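## Task

Grasp the white 2x2 brick and place it on top of whichever black 2x3 brick sits nearest the yellow 4x4 plate, without moving any other brick; afterwards open the gripper and back away.

## Robot and tools

Robot: a single six-joint arm (Trossen wxai follower) with a two-finger parallel gripper. Two cameras: cam_high, an overview, and cam_wrist, on the hand. Both give 672x504 images.

Frames: the scene frame starts on the table top straight beneath the arm's base. +z is up, and +y is to the left when facing along +x. The base can be slightly tilted relative to the table. The gripper frame has the fingers pointing along its +x and closing along its y. end_effector_position is the point between the finger pads, roughly 3-4 cm short of the fingertips.

execute_actions: takes {"actions": [...]}, a list holding at most one item, plus an optional "pictures" boolean.
- An empty list sends no command and returns the state with images.
- A motion item is {"rows": [...], "steps": n}. rows holds 1 to 15 rows. steps is 5 to 15 control steps of 1/30 s each, default 15. Each step uses one row, and the final row repeats if rows run out.
- A wait item is {"steps": n} with n up to 300. It counts from the previous result, so the writer's reply time is included.
- Images arrive only for an empty list or when pictures is true.
- A refused call does nothing.

A row is 7 numbers, each in [-1, 1]: dx, dy, dz, rx, ry, rz, opening.
- dx..rz are an offset, not a pose. They are expressed in the gripper's own axes.
- The offset is counted from the gripper pose printed in the most recent result that shows it. Before any such result exists in the scene, and for the second or later call in one reply, it is counted from wherever the arm is when the action begins.
- Every row refers to that same base pose, not to the previous row.
- Scale: 1.0 equals 0.6 m of translation or 180 degrees. rx, ry, rz form a single rotation vector.
- An all-zero offset is not a pause: it pulls the arm back to the base pose.
- opening is absolute. +1 is fully open (0.088 m). Empty fingers touch at about -0.80, and values below that down to -1 change nothing. Going from open to closed takes at least about 0.5 s.

motion limits: at each step the commanded pose is clipped to within 70 mm and 16 degrees of the measured pose. Damped inverse kinematics then drives the joints, and position wins over orientation when both cannot be met. After an action ends, the arm only continues to the last clipped pose, so long moves may need several calls. Read the new pose and send the remainder.

Kept-back steps: each result is captured 5 steps before the action ends. Those 5 steps execute while the next reply is being written. A "Hand target" line appears only when nothing is pending.

move: takes target, one 7-number row with the same offset rules, and speed in m/s, 0.002 to 0.5, default 0.25. Rotation is capped at twice that number in rad/s.
- It follows a straight path lasting 0.5 to 10 s. A path that needs longer stops early.
- Rotation goes the short way. The opening is sent at the start.
- The path ignores obstacles. The real hand lags, may drift, and may exceed the speed, especially near full reach.
- The result adds a "move:" line. done means settled near the target. off_target, moving, held or fault signal trouble. The line also reports the distance to the target and any limits that acted: paced means the sent pose was clipped, held means a safety check blocked some steps, after which motion can surge.
- Faster moves and targets set deeper past a contact produce harder impacts.

wait: takes seconds, 0 to 10, and sends nothing new.

zoom_image: takes camera (cam_high or cam_wrist) and region [x0, y0, x1, y1] in pixels from the top-left corner, at most 504x504. It returns an enlarged crop of that camera's latest image.

read_manual: returns only licence text. finished_scene: takes scene (1 or 2). It closes that scene for good and starts the next, so call it only once the goal is met and stable.

Result lines:
- The state line gives position in m, quaternion wxyz and velocities, all in the scene frame. The printed position can be off, more so at long reach.
- Joint positions and Joint velocities list waist, shoulder, elbow, wrist pitch, wrist yaw and wrist roll (rad), then the finger-pad gap (m). Ranges in rad: waist ±3.054, shoulder 0 to 3.142, elbow 0 to 2.356, wrist pitch ±1.571, wrist yaw ±1.571, wrist roll ±3.142.
- grip_measured is the actual opening on the command scale.
- "pose unreachable" and HELD mark steps the clearance check altered or blocked. The base mount counts as arm for that check.

Gripping: to keep hold of something, command an opening clearly below grip_measured. A bigger gap squeezes harder, up to about 34 N per pad. Readings may carry a constant error of about 1 mm. Closing very fast can overpress and spring the fingers open.

Friction: small moves may not happen at all, and far-reach moves may fall short or leave the hand tilted. After every motion check the pose and orientation, and correct any tilt.

Hazards:
- Contact torque at a joint's load limit freezes the arm for 10 s and cancels the rest of the call. Limits in N m: waist 18, shoulder 22.3, elbow 22.2, wrist pitch 5.86, wrist yaw 5.84, wrist roll 5.48. A carried object's weight adds to the load.
- Holding loads heats the motors. A MOTOR HOT warning starts at 50 °C. At 95 °C an OVER-TEMPERATURE FAULT holds the arm, and if cooling fails the power cuts and the arm goes limp.
- Loose objects may occasionally be nudged by outside pushes.
- Never let anything leave the table. Avoid dropping, slipping, slamming, or shoving objects hard.

Each tool is called after "Call:" in YAML: its name, and indented under it one key for each argument.

## Session

Call:
execute_actions:
  actions: []

Scene clock: 0.00 s of 4185.00 s.
end_effector_position=(+0.1471, -0.1806, +0.3344) grip_measured=+0.851 end_effector_quat_wxyz=(+0.763, -0.291, +0.324, -0.477) end_effector_velocity=(-0.000, +0.001, +0.001) end_effector_angular_velocity=(-0.006, +0.016, +0.005)
Joint positions: [-1.918  1.006  0.071  0.462 -0.855 -0.221  0.081]
Joint velocities: [-0.007 -0.002  0.002 -0.007 -0.007 -0.022 -0.   ]
Heat: hottest shoulder 26 °C (+0.0 °C/min).
Hand target: +0.147, -0.181, +0.334; +0.763, -0.291, +0.324, -0.477

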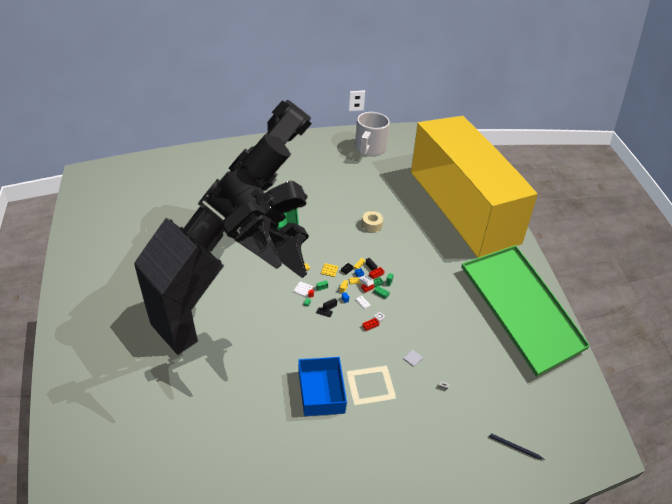

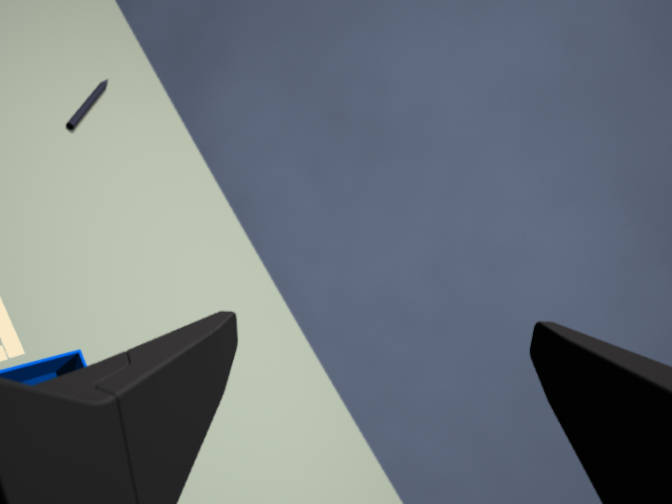

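Call:
zoom_image:
  camera: "cam_high"
  region: [270, 230, 430, 350]

Region (270, 230, 430, 350) of cam_high's 672x504 image, scaled by 3.150, with more detail than that image has; it fills the top 378 rows of this view, and the rest is white.

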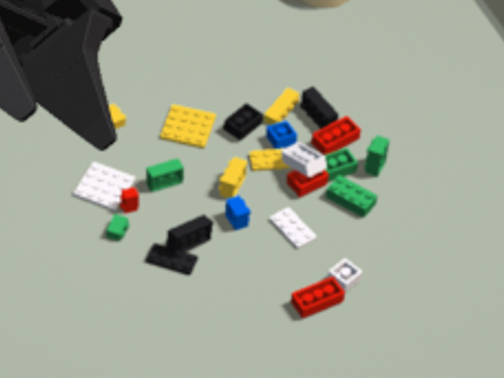

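Call:
move:
  target: [-0.205,0.285,0.048,-0.091,0.2146,0.3756,0.5]

Scene clock: 3.77 s of 4185.00 s.
end_effector_position=(+0.2191, -0.0016, +0.2475) grip_measured=+0.500 end_effector_quat_wxyz=(+0.661, -0.096, +0.737, -0.098) end_effector_velocity=(-0.000, +0.003, -0.000) end_effector_angular_velocity=(-0.004, +0.004, -0.013)
Joint positions: [-1.402  0.9    0.816 -1.564 -0.765 -1.266  0.063]
Joint velocities: [ 0.007 -0.012  0.002 -0.007  0.007  0.022 -0.   ]
Heat: hottest shoulder 26 °C (+0.0 °C/min).
Hand target: +0.221, -0.001, +0.249; +0.660, -0.100, +0.738, -0.098
Off the commanded pose: 0.004 m, 17 deg; orientation clipped at the last step of the last action.
joint sent to its limit — the command would take joint 4 (wrist pitch) past its lower limit, so that joint was sent only as far as its limit.
Kept back: nothing.
move: off_target; limits=paced

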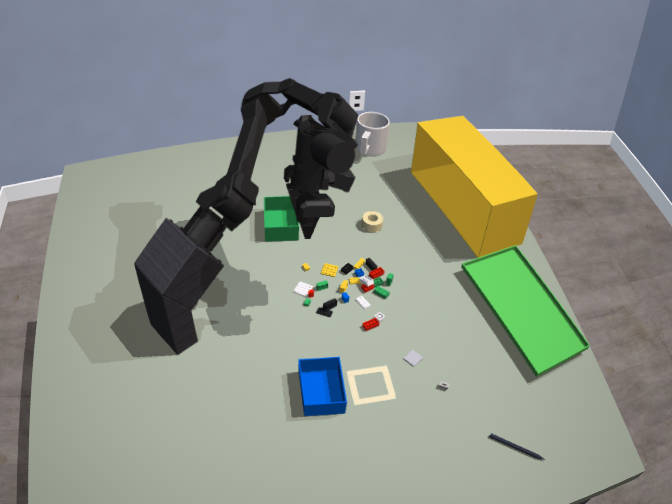

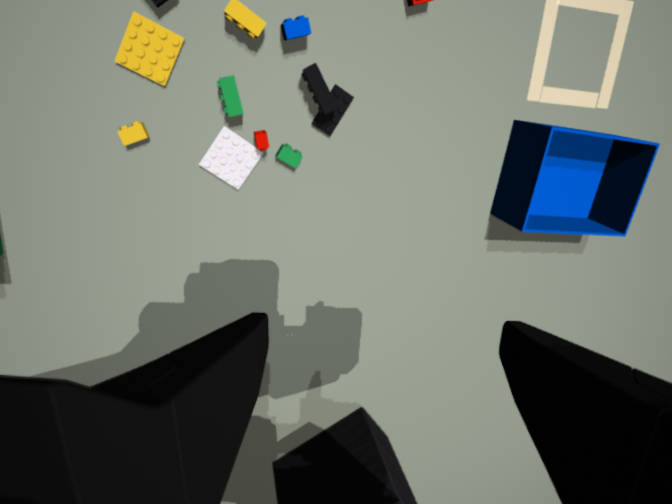

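Call:
move:
  target: [0.135,-0.093,0.248,0,-0.034,0.088,0.5]

Scene clock: 5.30 s of 4185.00 s.
end_effector_position=(+0.3571, -0.0792, +0.1689) grip_measured=+0.500 end_effector_quat_wxyz=(+0.707, +0.001, +0.708, -0.002) end_effector_velocity=(-0.000, -0.001, -0.002) end_effector_angular_velocity=(+0.008, -0.002, +0.021)
Joint positions: [-0.886  1.476  1.132 -0.948 -0.966 -0.659  0.063]
Joint velocities: [ 0.002  0.007 -0.002  0.007 -0.007 -0.022 -0.   ]
Heat: hottest shoulder 26 °C (+0.0 °C/min).
Hand target: +0.360, -0.080, +0.169; +0.708, +0.001, +0.707, -0.001
Off the commanded pose: 0.002 m, 0 deg.
Kept back: nothing.
move: done

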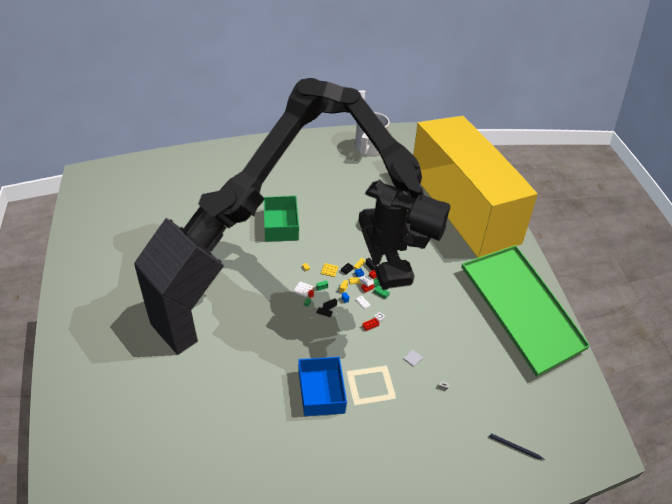

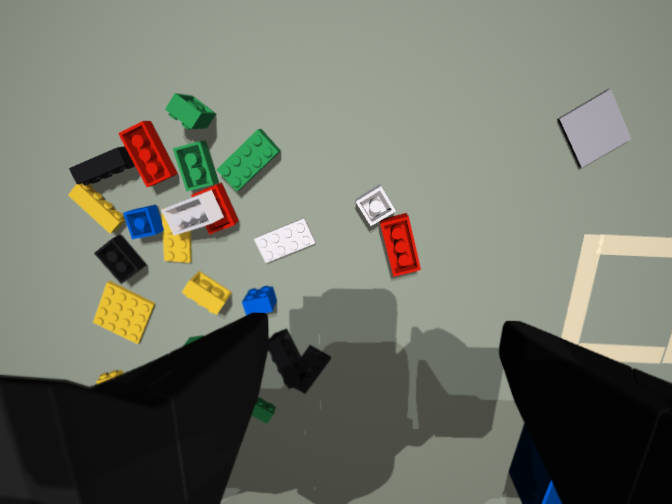

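Call:
move:
  target: [0.13,0.008,0,-0.11,0,0,-0.15]

Scene clock: 6.87 s of 4185.00 s.
end_effector_position=(+0.3606, -0.0730, +0.0929) grip_measured=-0.150 end_effector_quat_wxyz=(+0.699, -0.125, +0.694, +0.122) end_effector_velocity=(-0.003, +0.001, +0.000) end_effector_angular_velocity=(+0.007, +0.004, +0.011)
Joint positions: [-0.648  1.502  0.973 -0.462 -0.868 -0.645  0.032]
Joint velocities: [-0.002 -0.002 -0.007 -0.007 -0.007 -0.022 -0.   ]
Heat: hottest shoulder 27 °C (+8.7 °C/min).
Hand target: +0.357, -0.074, +0.091; +0.697, -0.121, +0.697, +0.119
Off the commanded pose: 0.004 m, 1 deg.
Kept back: nothing.
move: done

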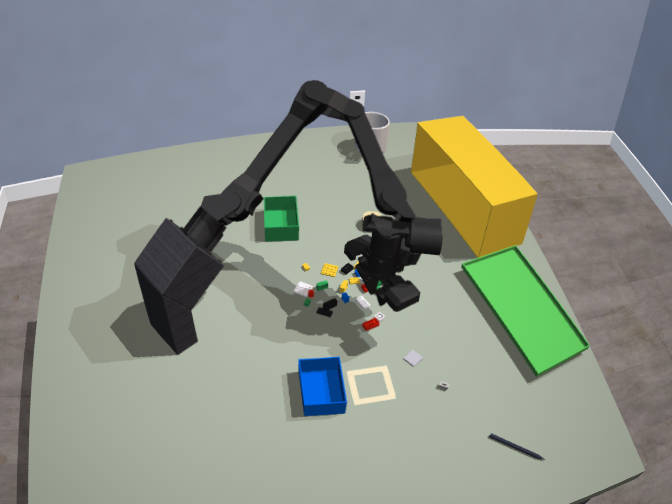

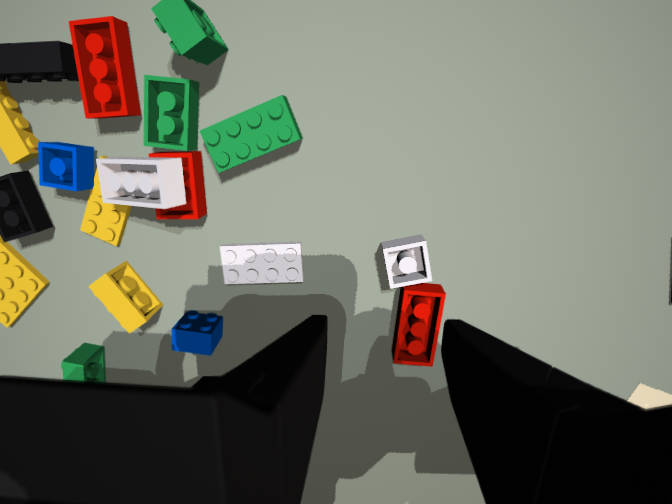

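Call:
move:
  target: [0.055,-0.021,0.003,-0.045,0,0,-0.25]
  speed: 0.1

Scene clock: 8.13 s of 4185.00 s.
end_effector_position=(+0.3650, -0.0830, +0.0609) grip_measured=-0.250 end_effector_quat_wxyz=(+0.689, -0.171, +0.684, +0.169) end_effector_velocity=(+0.002, -0.003, +0.002) end_effector_angular_velocity=(-0.024, +0.002, +0.008)
Joint positions: [-0.585  1.6    0.979 -0.314 -0.833 -0.702  0.027]
Joint velocities: [-0.002 -0.002  0.007 -0.007  0.022 -0.007 -0.   ]
Heat: hottest shoulder 27 °C (+7.4 °C/min).
Hand target: +0.367, -0.084, +0.060; +0.688, -0.174, +0.683, +0.170
Off the commanded pose: 0.002 m, 0 deg.
Kept back: nothing.
move: done

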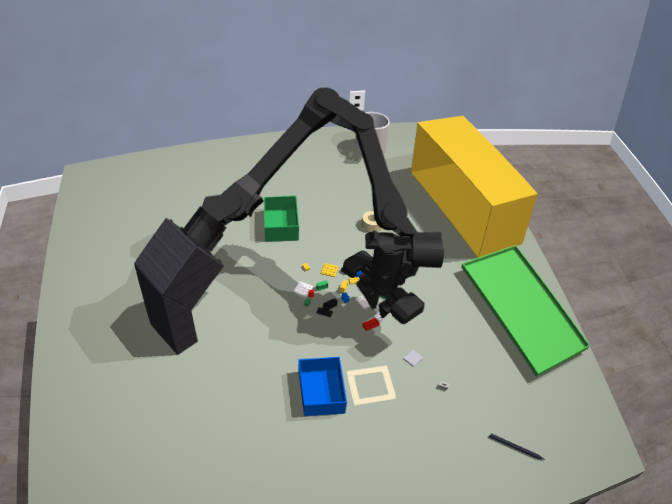

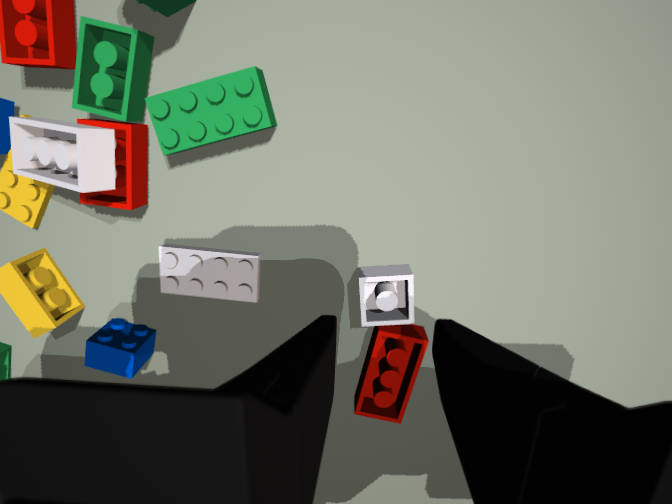

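Call:
move:
  target: [0.032,-0.003,0.005,0,0,0,-0.25]
  speed: 0.04

Scene clock: 9.17 s of 4185.00 s.
end_effector_position=(+0.3673, -0.0819, +0.0429) grip_measured=-0.250 end_effector_quat_wxyz=(+0.689, -0.171, +0.684, +0.170) end_effector_velocity=(+0.001, -0.002, +0.001) end_effector_angular_velocity=(-0.010, -0.005, -0.003)
Joint positions: [-0.539  1.638  0.98  -0.237 -0.807 -0.651  0.027]
Joint velocities: [-0.002 -0.002 -0.002  0.007  0.007  0.007 -0.   ]
Heat: hottest shoulder 27 °C (+6.5 °C/min).
Hand target: +0.369, -0.083, +0.042; +0.689, -0.171, +0.684, +0.169
Off the commanded pose: 0.002 m, 0 deg.
Kept back: nothing.
move: done

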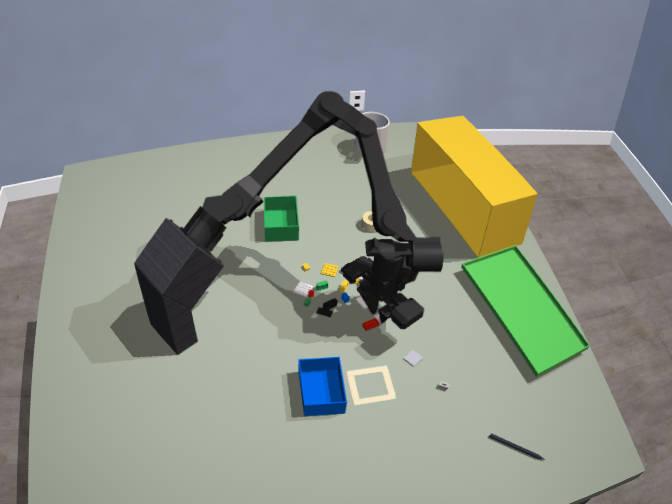

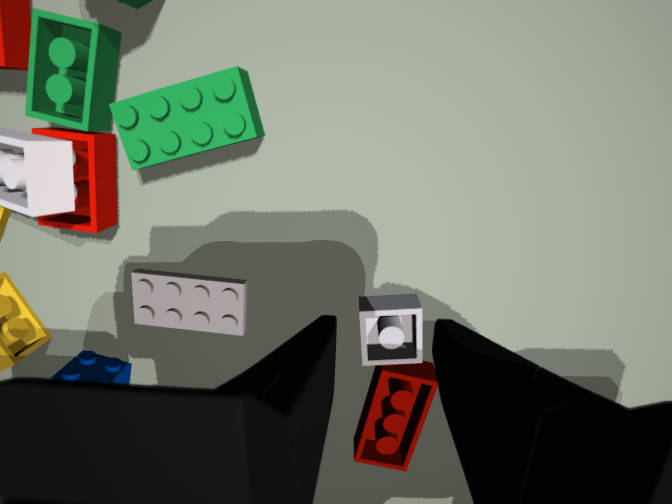

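Call:
move:
  target: [0.011,-0.006,0.002,0,0,0,-0.25]
  speed: 0.02

Call:
move:
  target: [0,0,0,0,0,0,-0.7]

Scene clock: 10.10 s of 4185.00 s.
end_effector_position=(+0.3686, -0.0833, +0.0376) grip_measured=-0.250 end_effector_quat_wxyz=(+0.689, -0.170, +0.684, +0.171) end_effector_velocity=(+0.002, +0.001, -0.001) end_effector_angular_velocity=(+0.008, -0.005, +0.029)
Joint positions: [-0.53   1.657  0.987 -0.219 -0.803 -0.642  0.027]
Joint velocities: [ 0.002  0.002  0.002  0.007 -0.007 -0.022 -0.   ]
Heat: hottest shoulder 27 °C (+5.9 °C/min).
Hand target: +0.370, -0.084, +0.036; +0.689, -0.171, +0.684, +0.170
Off the commanded pose: 0.002 m, 0 deg.
Kept back: nothing.
move: done

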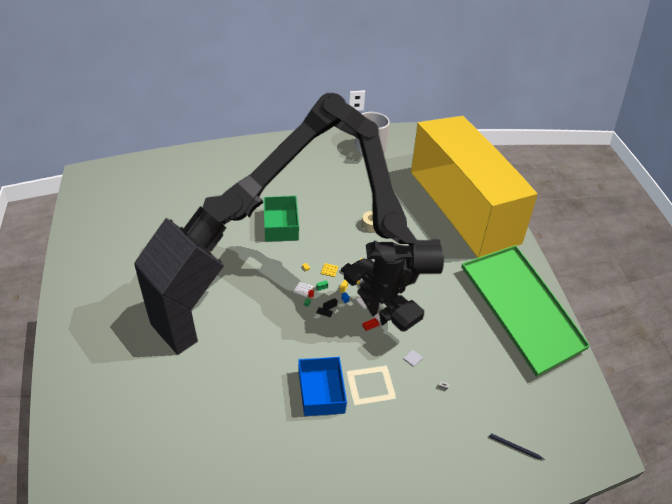

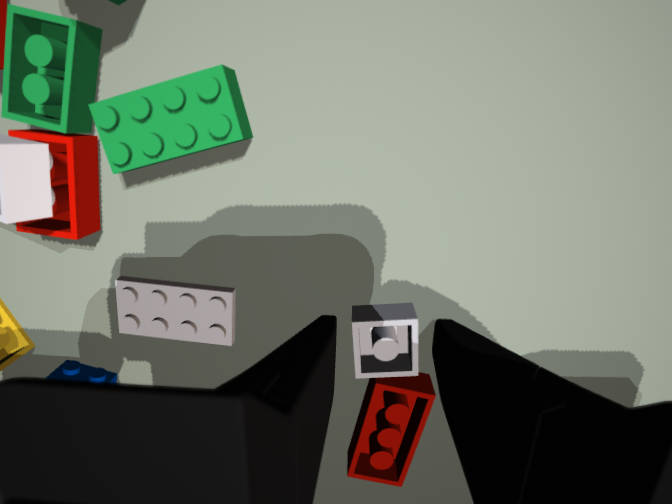

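Scene clock: 10.60 s of 4185.00 s.
end_effector_position=(+0.3687, -0.0833, +0.0376) grip_measured=-0.489 end_effector_quat_wxyz=(+0.689, -0.171, +0.684, +0.171) end_effector_velocity=(+0.001, +0.003, +0.001) end_effector_angular_velocity=(+0.019, -0.010, -0.003)
Joint positions: [-0.53   1.657  0.988 -0.219 -0.803 -0.642  0.015]
Joint velocities: [-0.002 -0.002 -0.002  0.007 -0.022  0.007 -0.   ]
Heat: hottest shoulder 27 °C (+5.7 °C/min).
Hand target: +0.369, -0.083, +0.038; +0.689, -0.171, +0.684, +0.171
Off the commanded pose: 0.000 m, 0 deg.
Kept back: nothing.
move: done

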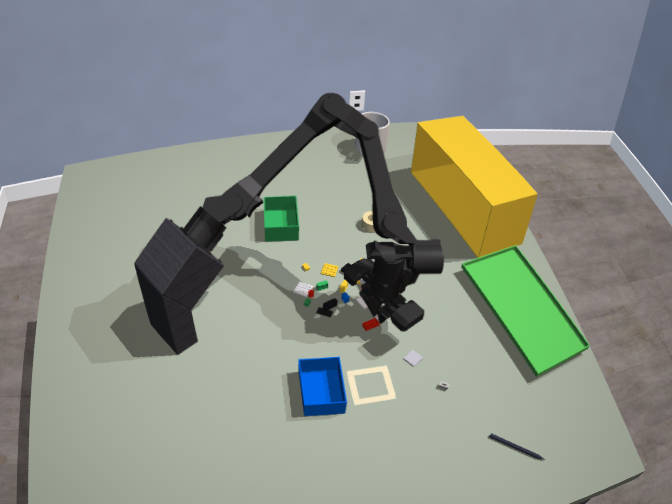

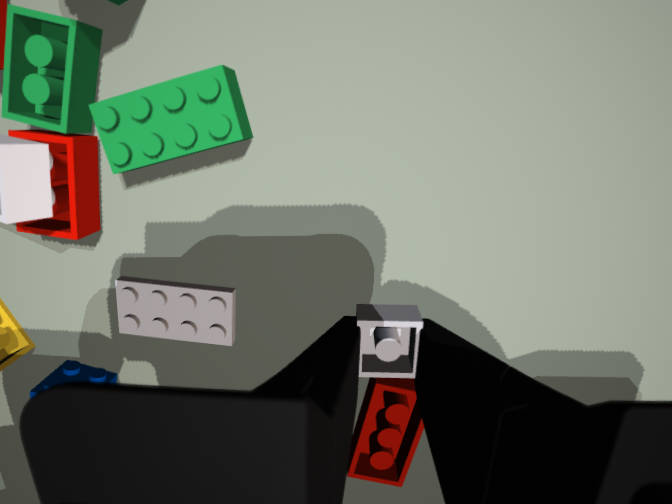

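Call:
move:
  target: [-0.07,0,0,0,0,0,-0.7]
  speed: 0.1

Call:
move:
  target: [0,0.25,0.06,0,0,0,-0.7]

Scene clock: 11.67 s of 4185.00 s.
end_effector_position=(+0.3641, -0.0843, +0.0761) grip_measured=-0.491 end_effector_quat_wxyz=(+0.686, -0.164, +0.688, +0.169) end_effector_velocity=(-0.004, -0.000, +0.001) end_effector_angular_velocity=(-0.005, +0.015, +0.004)
Joint positions: [-0.627  1.584  1.006 -0.416 -0.861 -0.761  0.015]
Joint velocities: [-0.002 -0.002 -0.002 -0.022  0.007 -0.022 -0.   ]
Heat: hottest shoulder 27 °C (+5.1 °C/min).
Hand target: +0.368, -0.084, +0.080; +0.689, -0.170, +0.684, +0.171
Off the commanded pose: 0.006 m, 1 deg.
Kept back: nothing.
move: done

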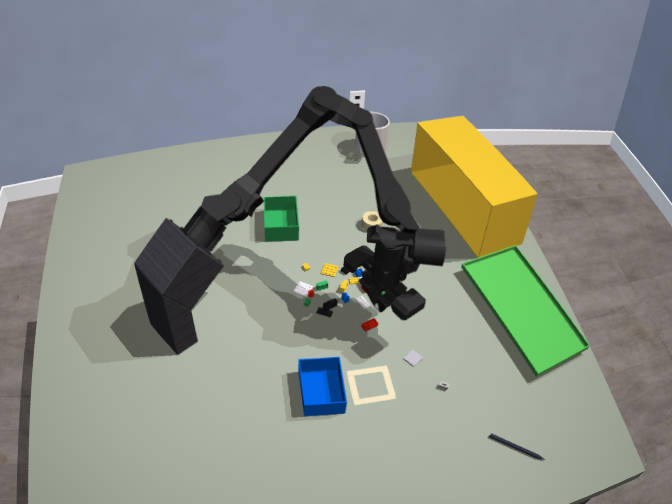

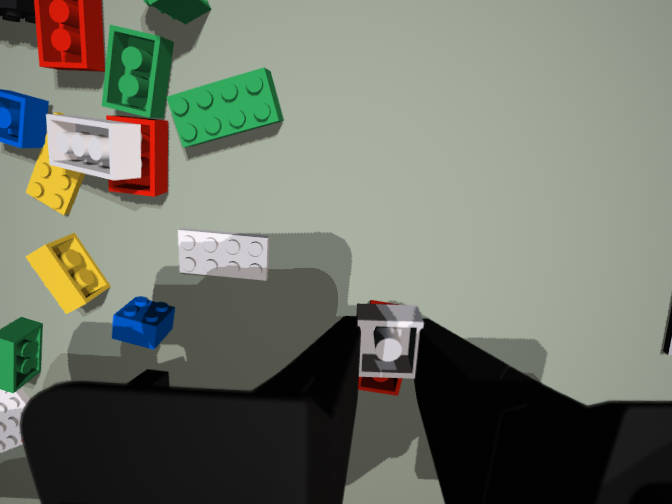

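Scene clock: 12.80 s of 4185.00 s.
end_effector_position=(+0.3290, +0.0651, +0.0767) grip_measured=-0.491 end_effector_quat_wxyz=(+0.685, -0.164, +0.689, +0.169) end_effector_velocity=(-0.003, +0.006, +0.000) end_effector_angular_velocity=(+0.027, +0.009, +0.010)
Joint positions: [-0.176  1.087  0.756 -0.369 -0.557 -0.316  0.015]
Joint velocities: [ 0.007 -0.007 -0.002 -0.007 -0.022 -0.007 -0.   ]
Heat: hottest shoulder 27 °C (+4.7 °C/min).
Hand target: +0.328, +0.066, +0.078; +0.687, -0.164, +0.688, +0.169
Off the commanded pose: 0.002 m, 0 deg.
Kept back: nothing.
move: done

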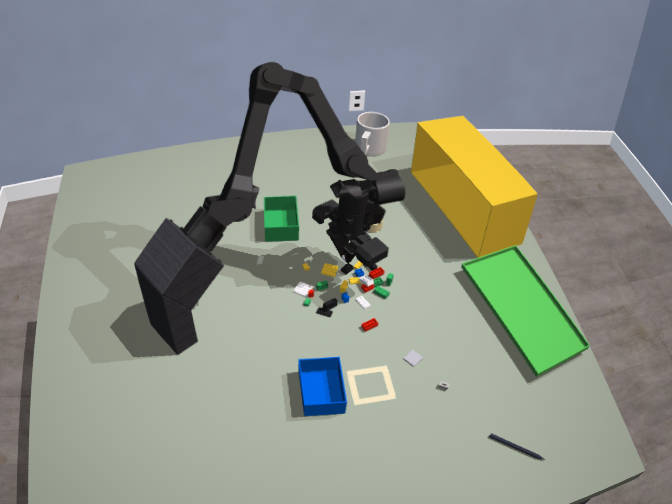

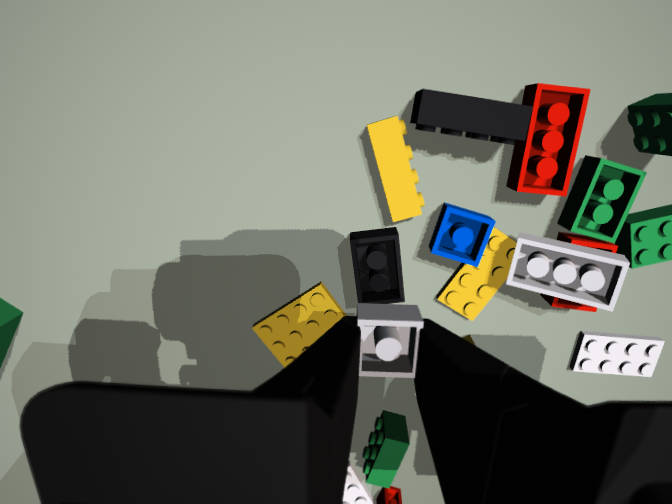

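Call:
move:
  target: [0.035,-0.002,0.005,-0.025,0,0,-0.7]
  speed: 0.05

Scene clock: 14.10 s of 4185.00 s.
end_effector_position=(+0.3331, +0.0664, +0.0575) grip_measured=-0.491 end_effector_quat_wxyz=(+0.681, -0.190, +0.680, +0.195) end_effector_velocity=(+0.001, -0.001, +0.001) end_effector_angular_velocity=(-0.008, -0.009, +0.010)
Joint positions: [-0.127  1.153  0.756 -0.278 -0.52  -0.353  0.015]
Joint velocities: [-0.002 -0.002 -0.002  0.007  0.007 -0.007  0.   ]
Heat: hottest shoulder 27 °C (+4.3 °C/min).
Hand target: +0.332, +0.066, +0.056; +0.678, -0.190, +0.682, +0.196
Off the commanded pose: 0.002 m, 0 deg.
Kept back: nothing.
move: done

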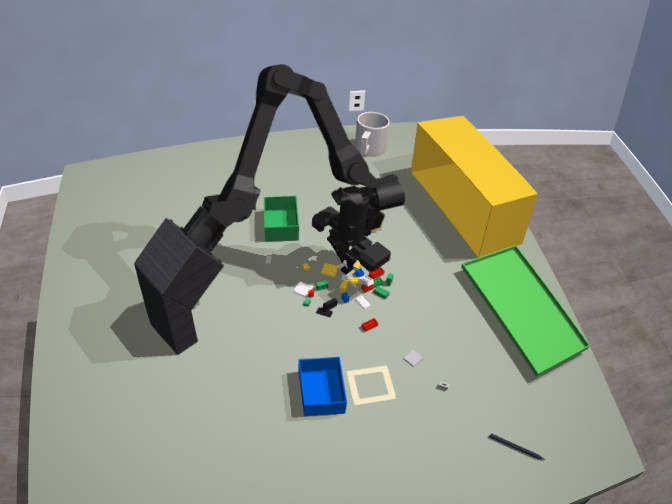

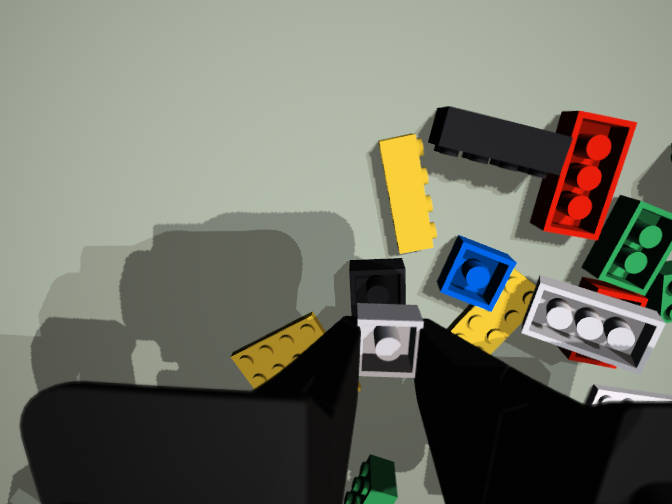

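Call:
move:
  target: [0.016,0,0,0,0,0,-0.7]
  speed: 0.02

Call:
move:
  target: [0,0,0,0,0,0,-0.33]

Call:
move:
  target: [-0.12,0,0,0,0,0,-0.33]
  speed: 0.1

Scene clock: 15.07 s of 4185.00 s.
end_effector_position=(+0.3356, +0.0677, +0.0503) grip_measured=-0.491 end_effector_quat_wxyz=(+0.683, -0.192, +0.676, +0.197) end_effector_velocity=(-0.001, -0.000, +0.000) end_effector_angular_velocity=(+0.006, -0.002, +0.007)
Joint positions: [-0.108  1.178  0.756 -0.237 -0.505 -0.341  0.015]
Joint velocities: [-0.002 -0.002 -0.007  0.007 -0.007 -0.007 -0.   ]
Heat: hottest shoulder 27 °C (+4.0 °C/min).
Hand target: +0.333, +0.066, +0.048; +0.681, -0.190, +0.680, +0.195
Off the commanded pose: 0.004 m, 1 deg.
Kept back: nothing.
move: done

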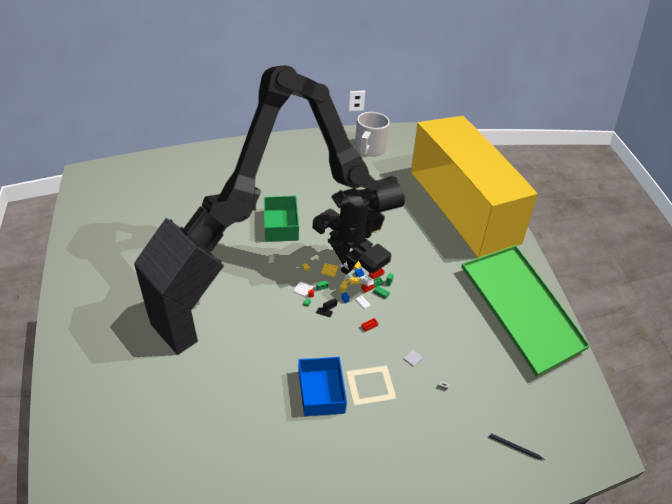

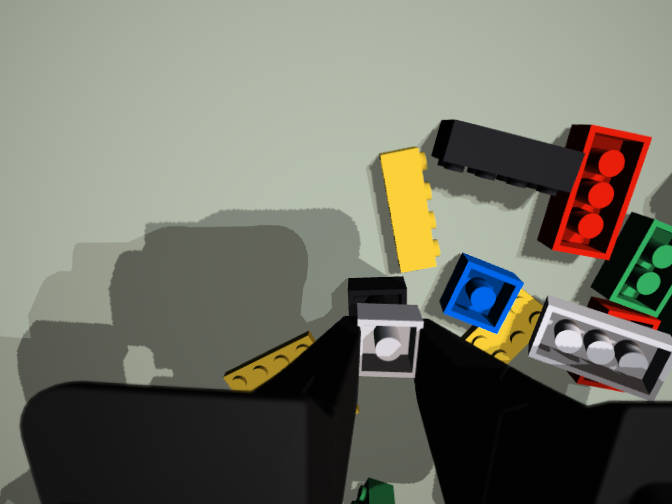

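Scene clock: 15.60 s of 4185.00 s.
end_effector_position=(+0.3356, +0.0677, +0.0503) grip_measured=-0.331 end_effector_quat_wxyz=(+0.683, -0.192, +0.676, +0.197) end_effector_velocity=(-0.002, +0.002, +0.001) end_effector_angular_velocity=(+0.018, +0.010, +0.003)
Joint positions: [-0.108  1.178  0.756 -0.237 -0.505 -0.341  0.023]
Joint velocities: [-0.002 -0.002 -0.002 -0.007 -0.022 -0.007  0.   ]
Heat: hottest shoulder 27 °C (+3.8 °C/min).
Hand target: +0.336, +0.068, +0.050; +0.683, -0.192, +0.676, +0.197
Off the commanded pose: 0.000 m, 0 deg.
Kept back: nothing.
move: done

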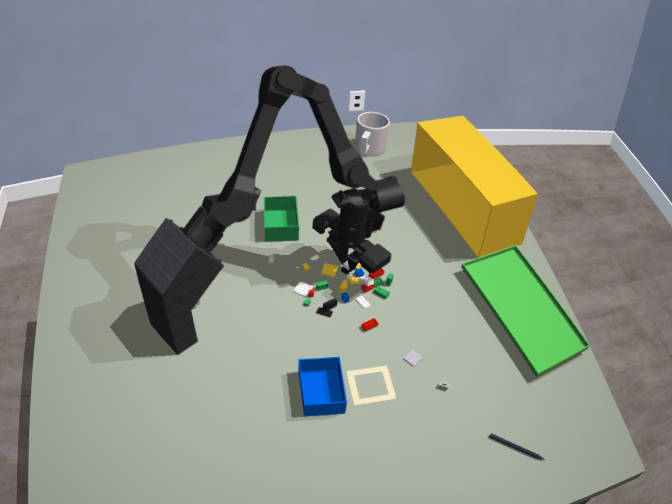

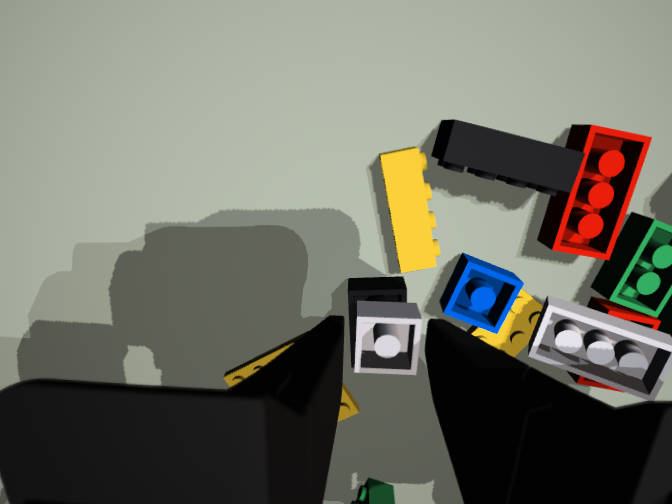

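Scene clock: 16.73 s of 4185.00 s.
end_effector_position=(+0.3314, +0.0645, +0.1188) grip_measured=-0.330 end_effector_quat_wxyz=(+0.679, -0.187, +0.683, +0.195) end_effector_velocity=(+0.003, +0.000, +0.002) end_effector_angular_velocity=(+0.003, -0.013, +0.011)
Joint positions: [-0.308  0.992  0.82  -0.591 -0.658 -0.496  0.023]
Joint velocities: [-0.007 -0.002  0.002  0.007 -0.007 -0.007 -0.   ]
Heat: hottest shoulder 28 °C (+7.2 °C/min).
Hand target: +0.335, +0.066, +0.122; +0.683, -0.192, +0.677, +0.197
Off the commanded pose: 0.006 m, 1 deg.
Kept back: nothing.
move: done

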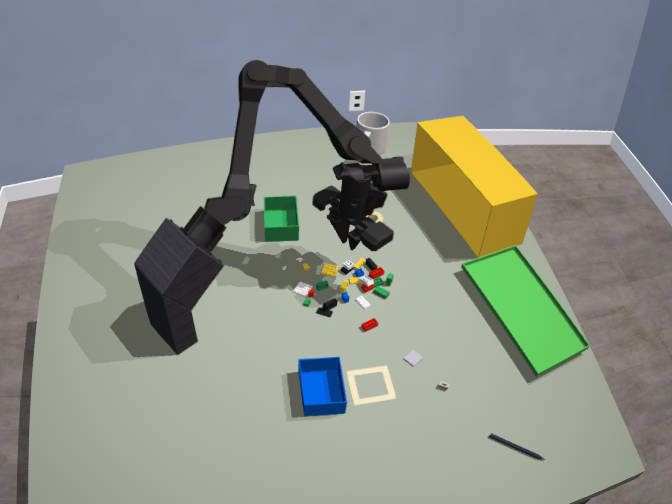

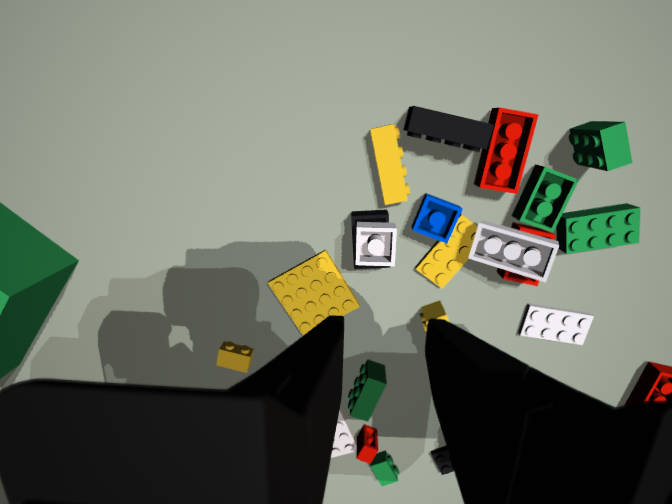

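Call:
finished_scene:
  scene: 1

The scene is finished: the task was done.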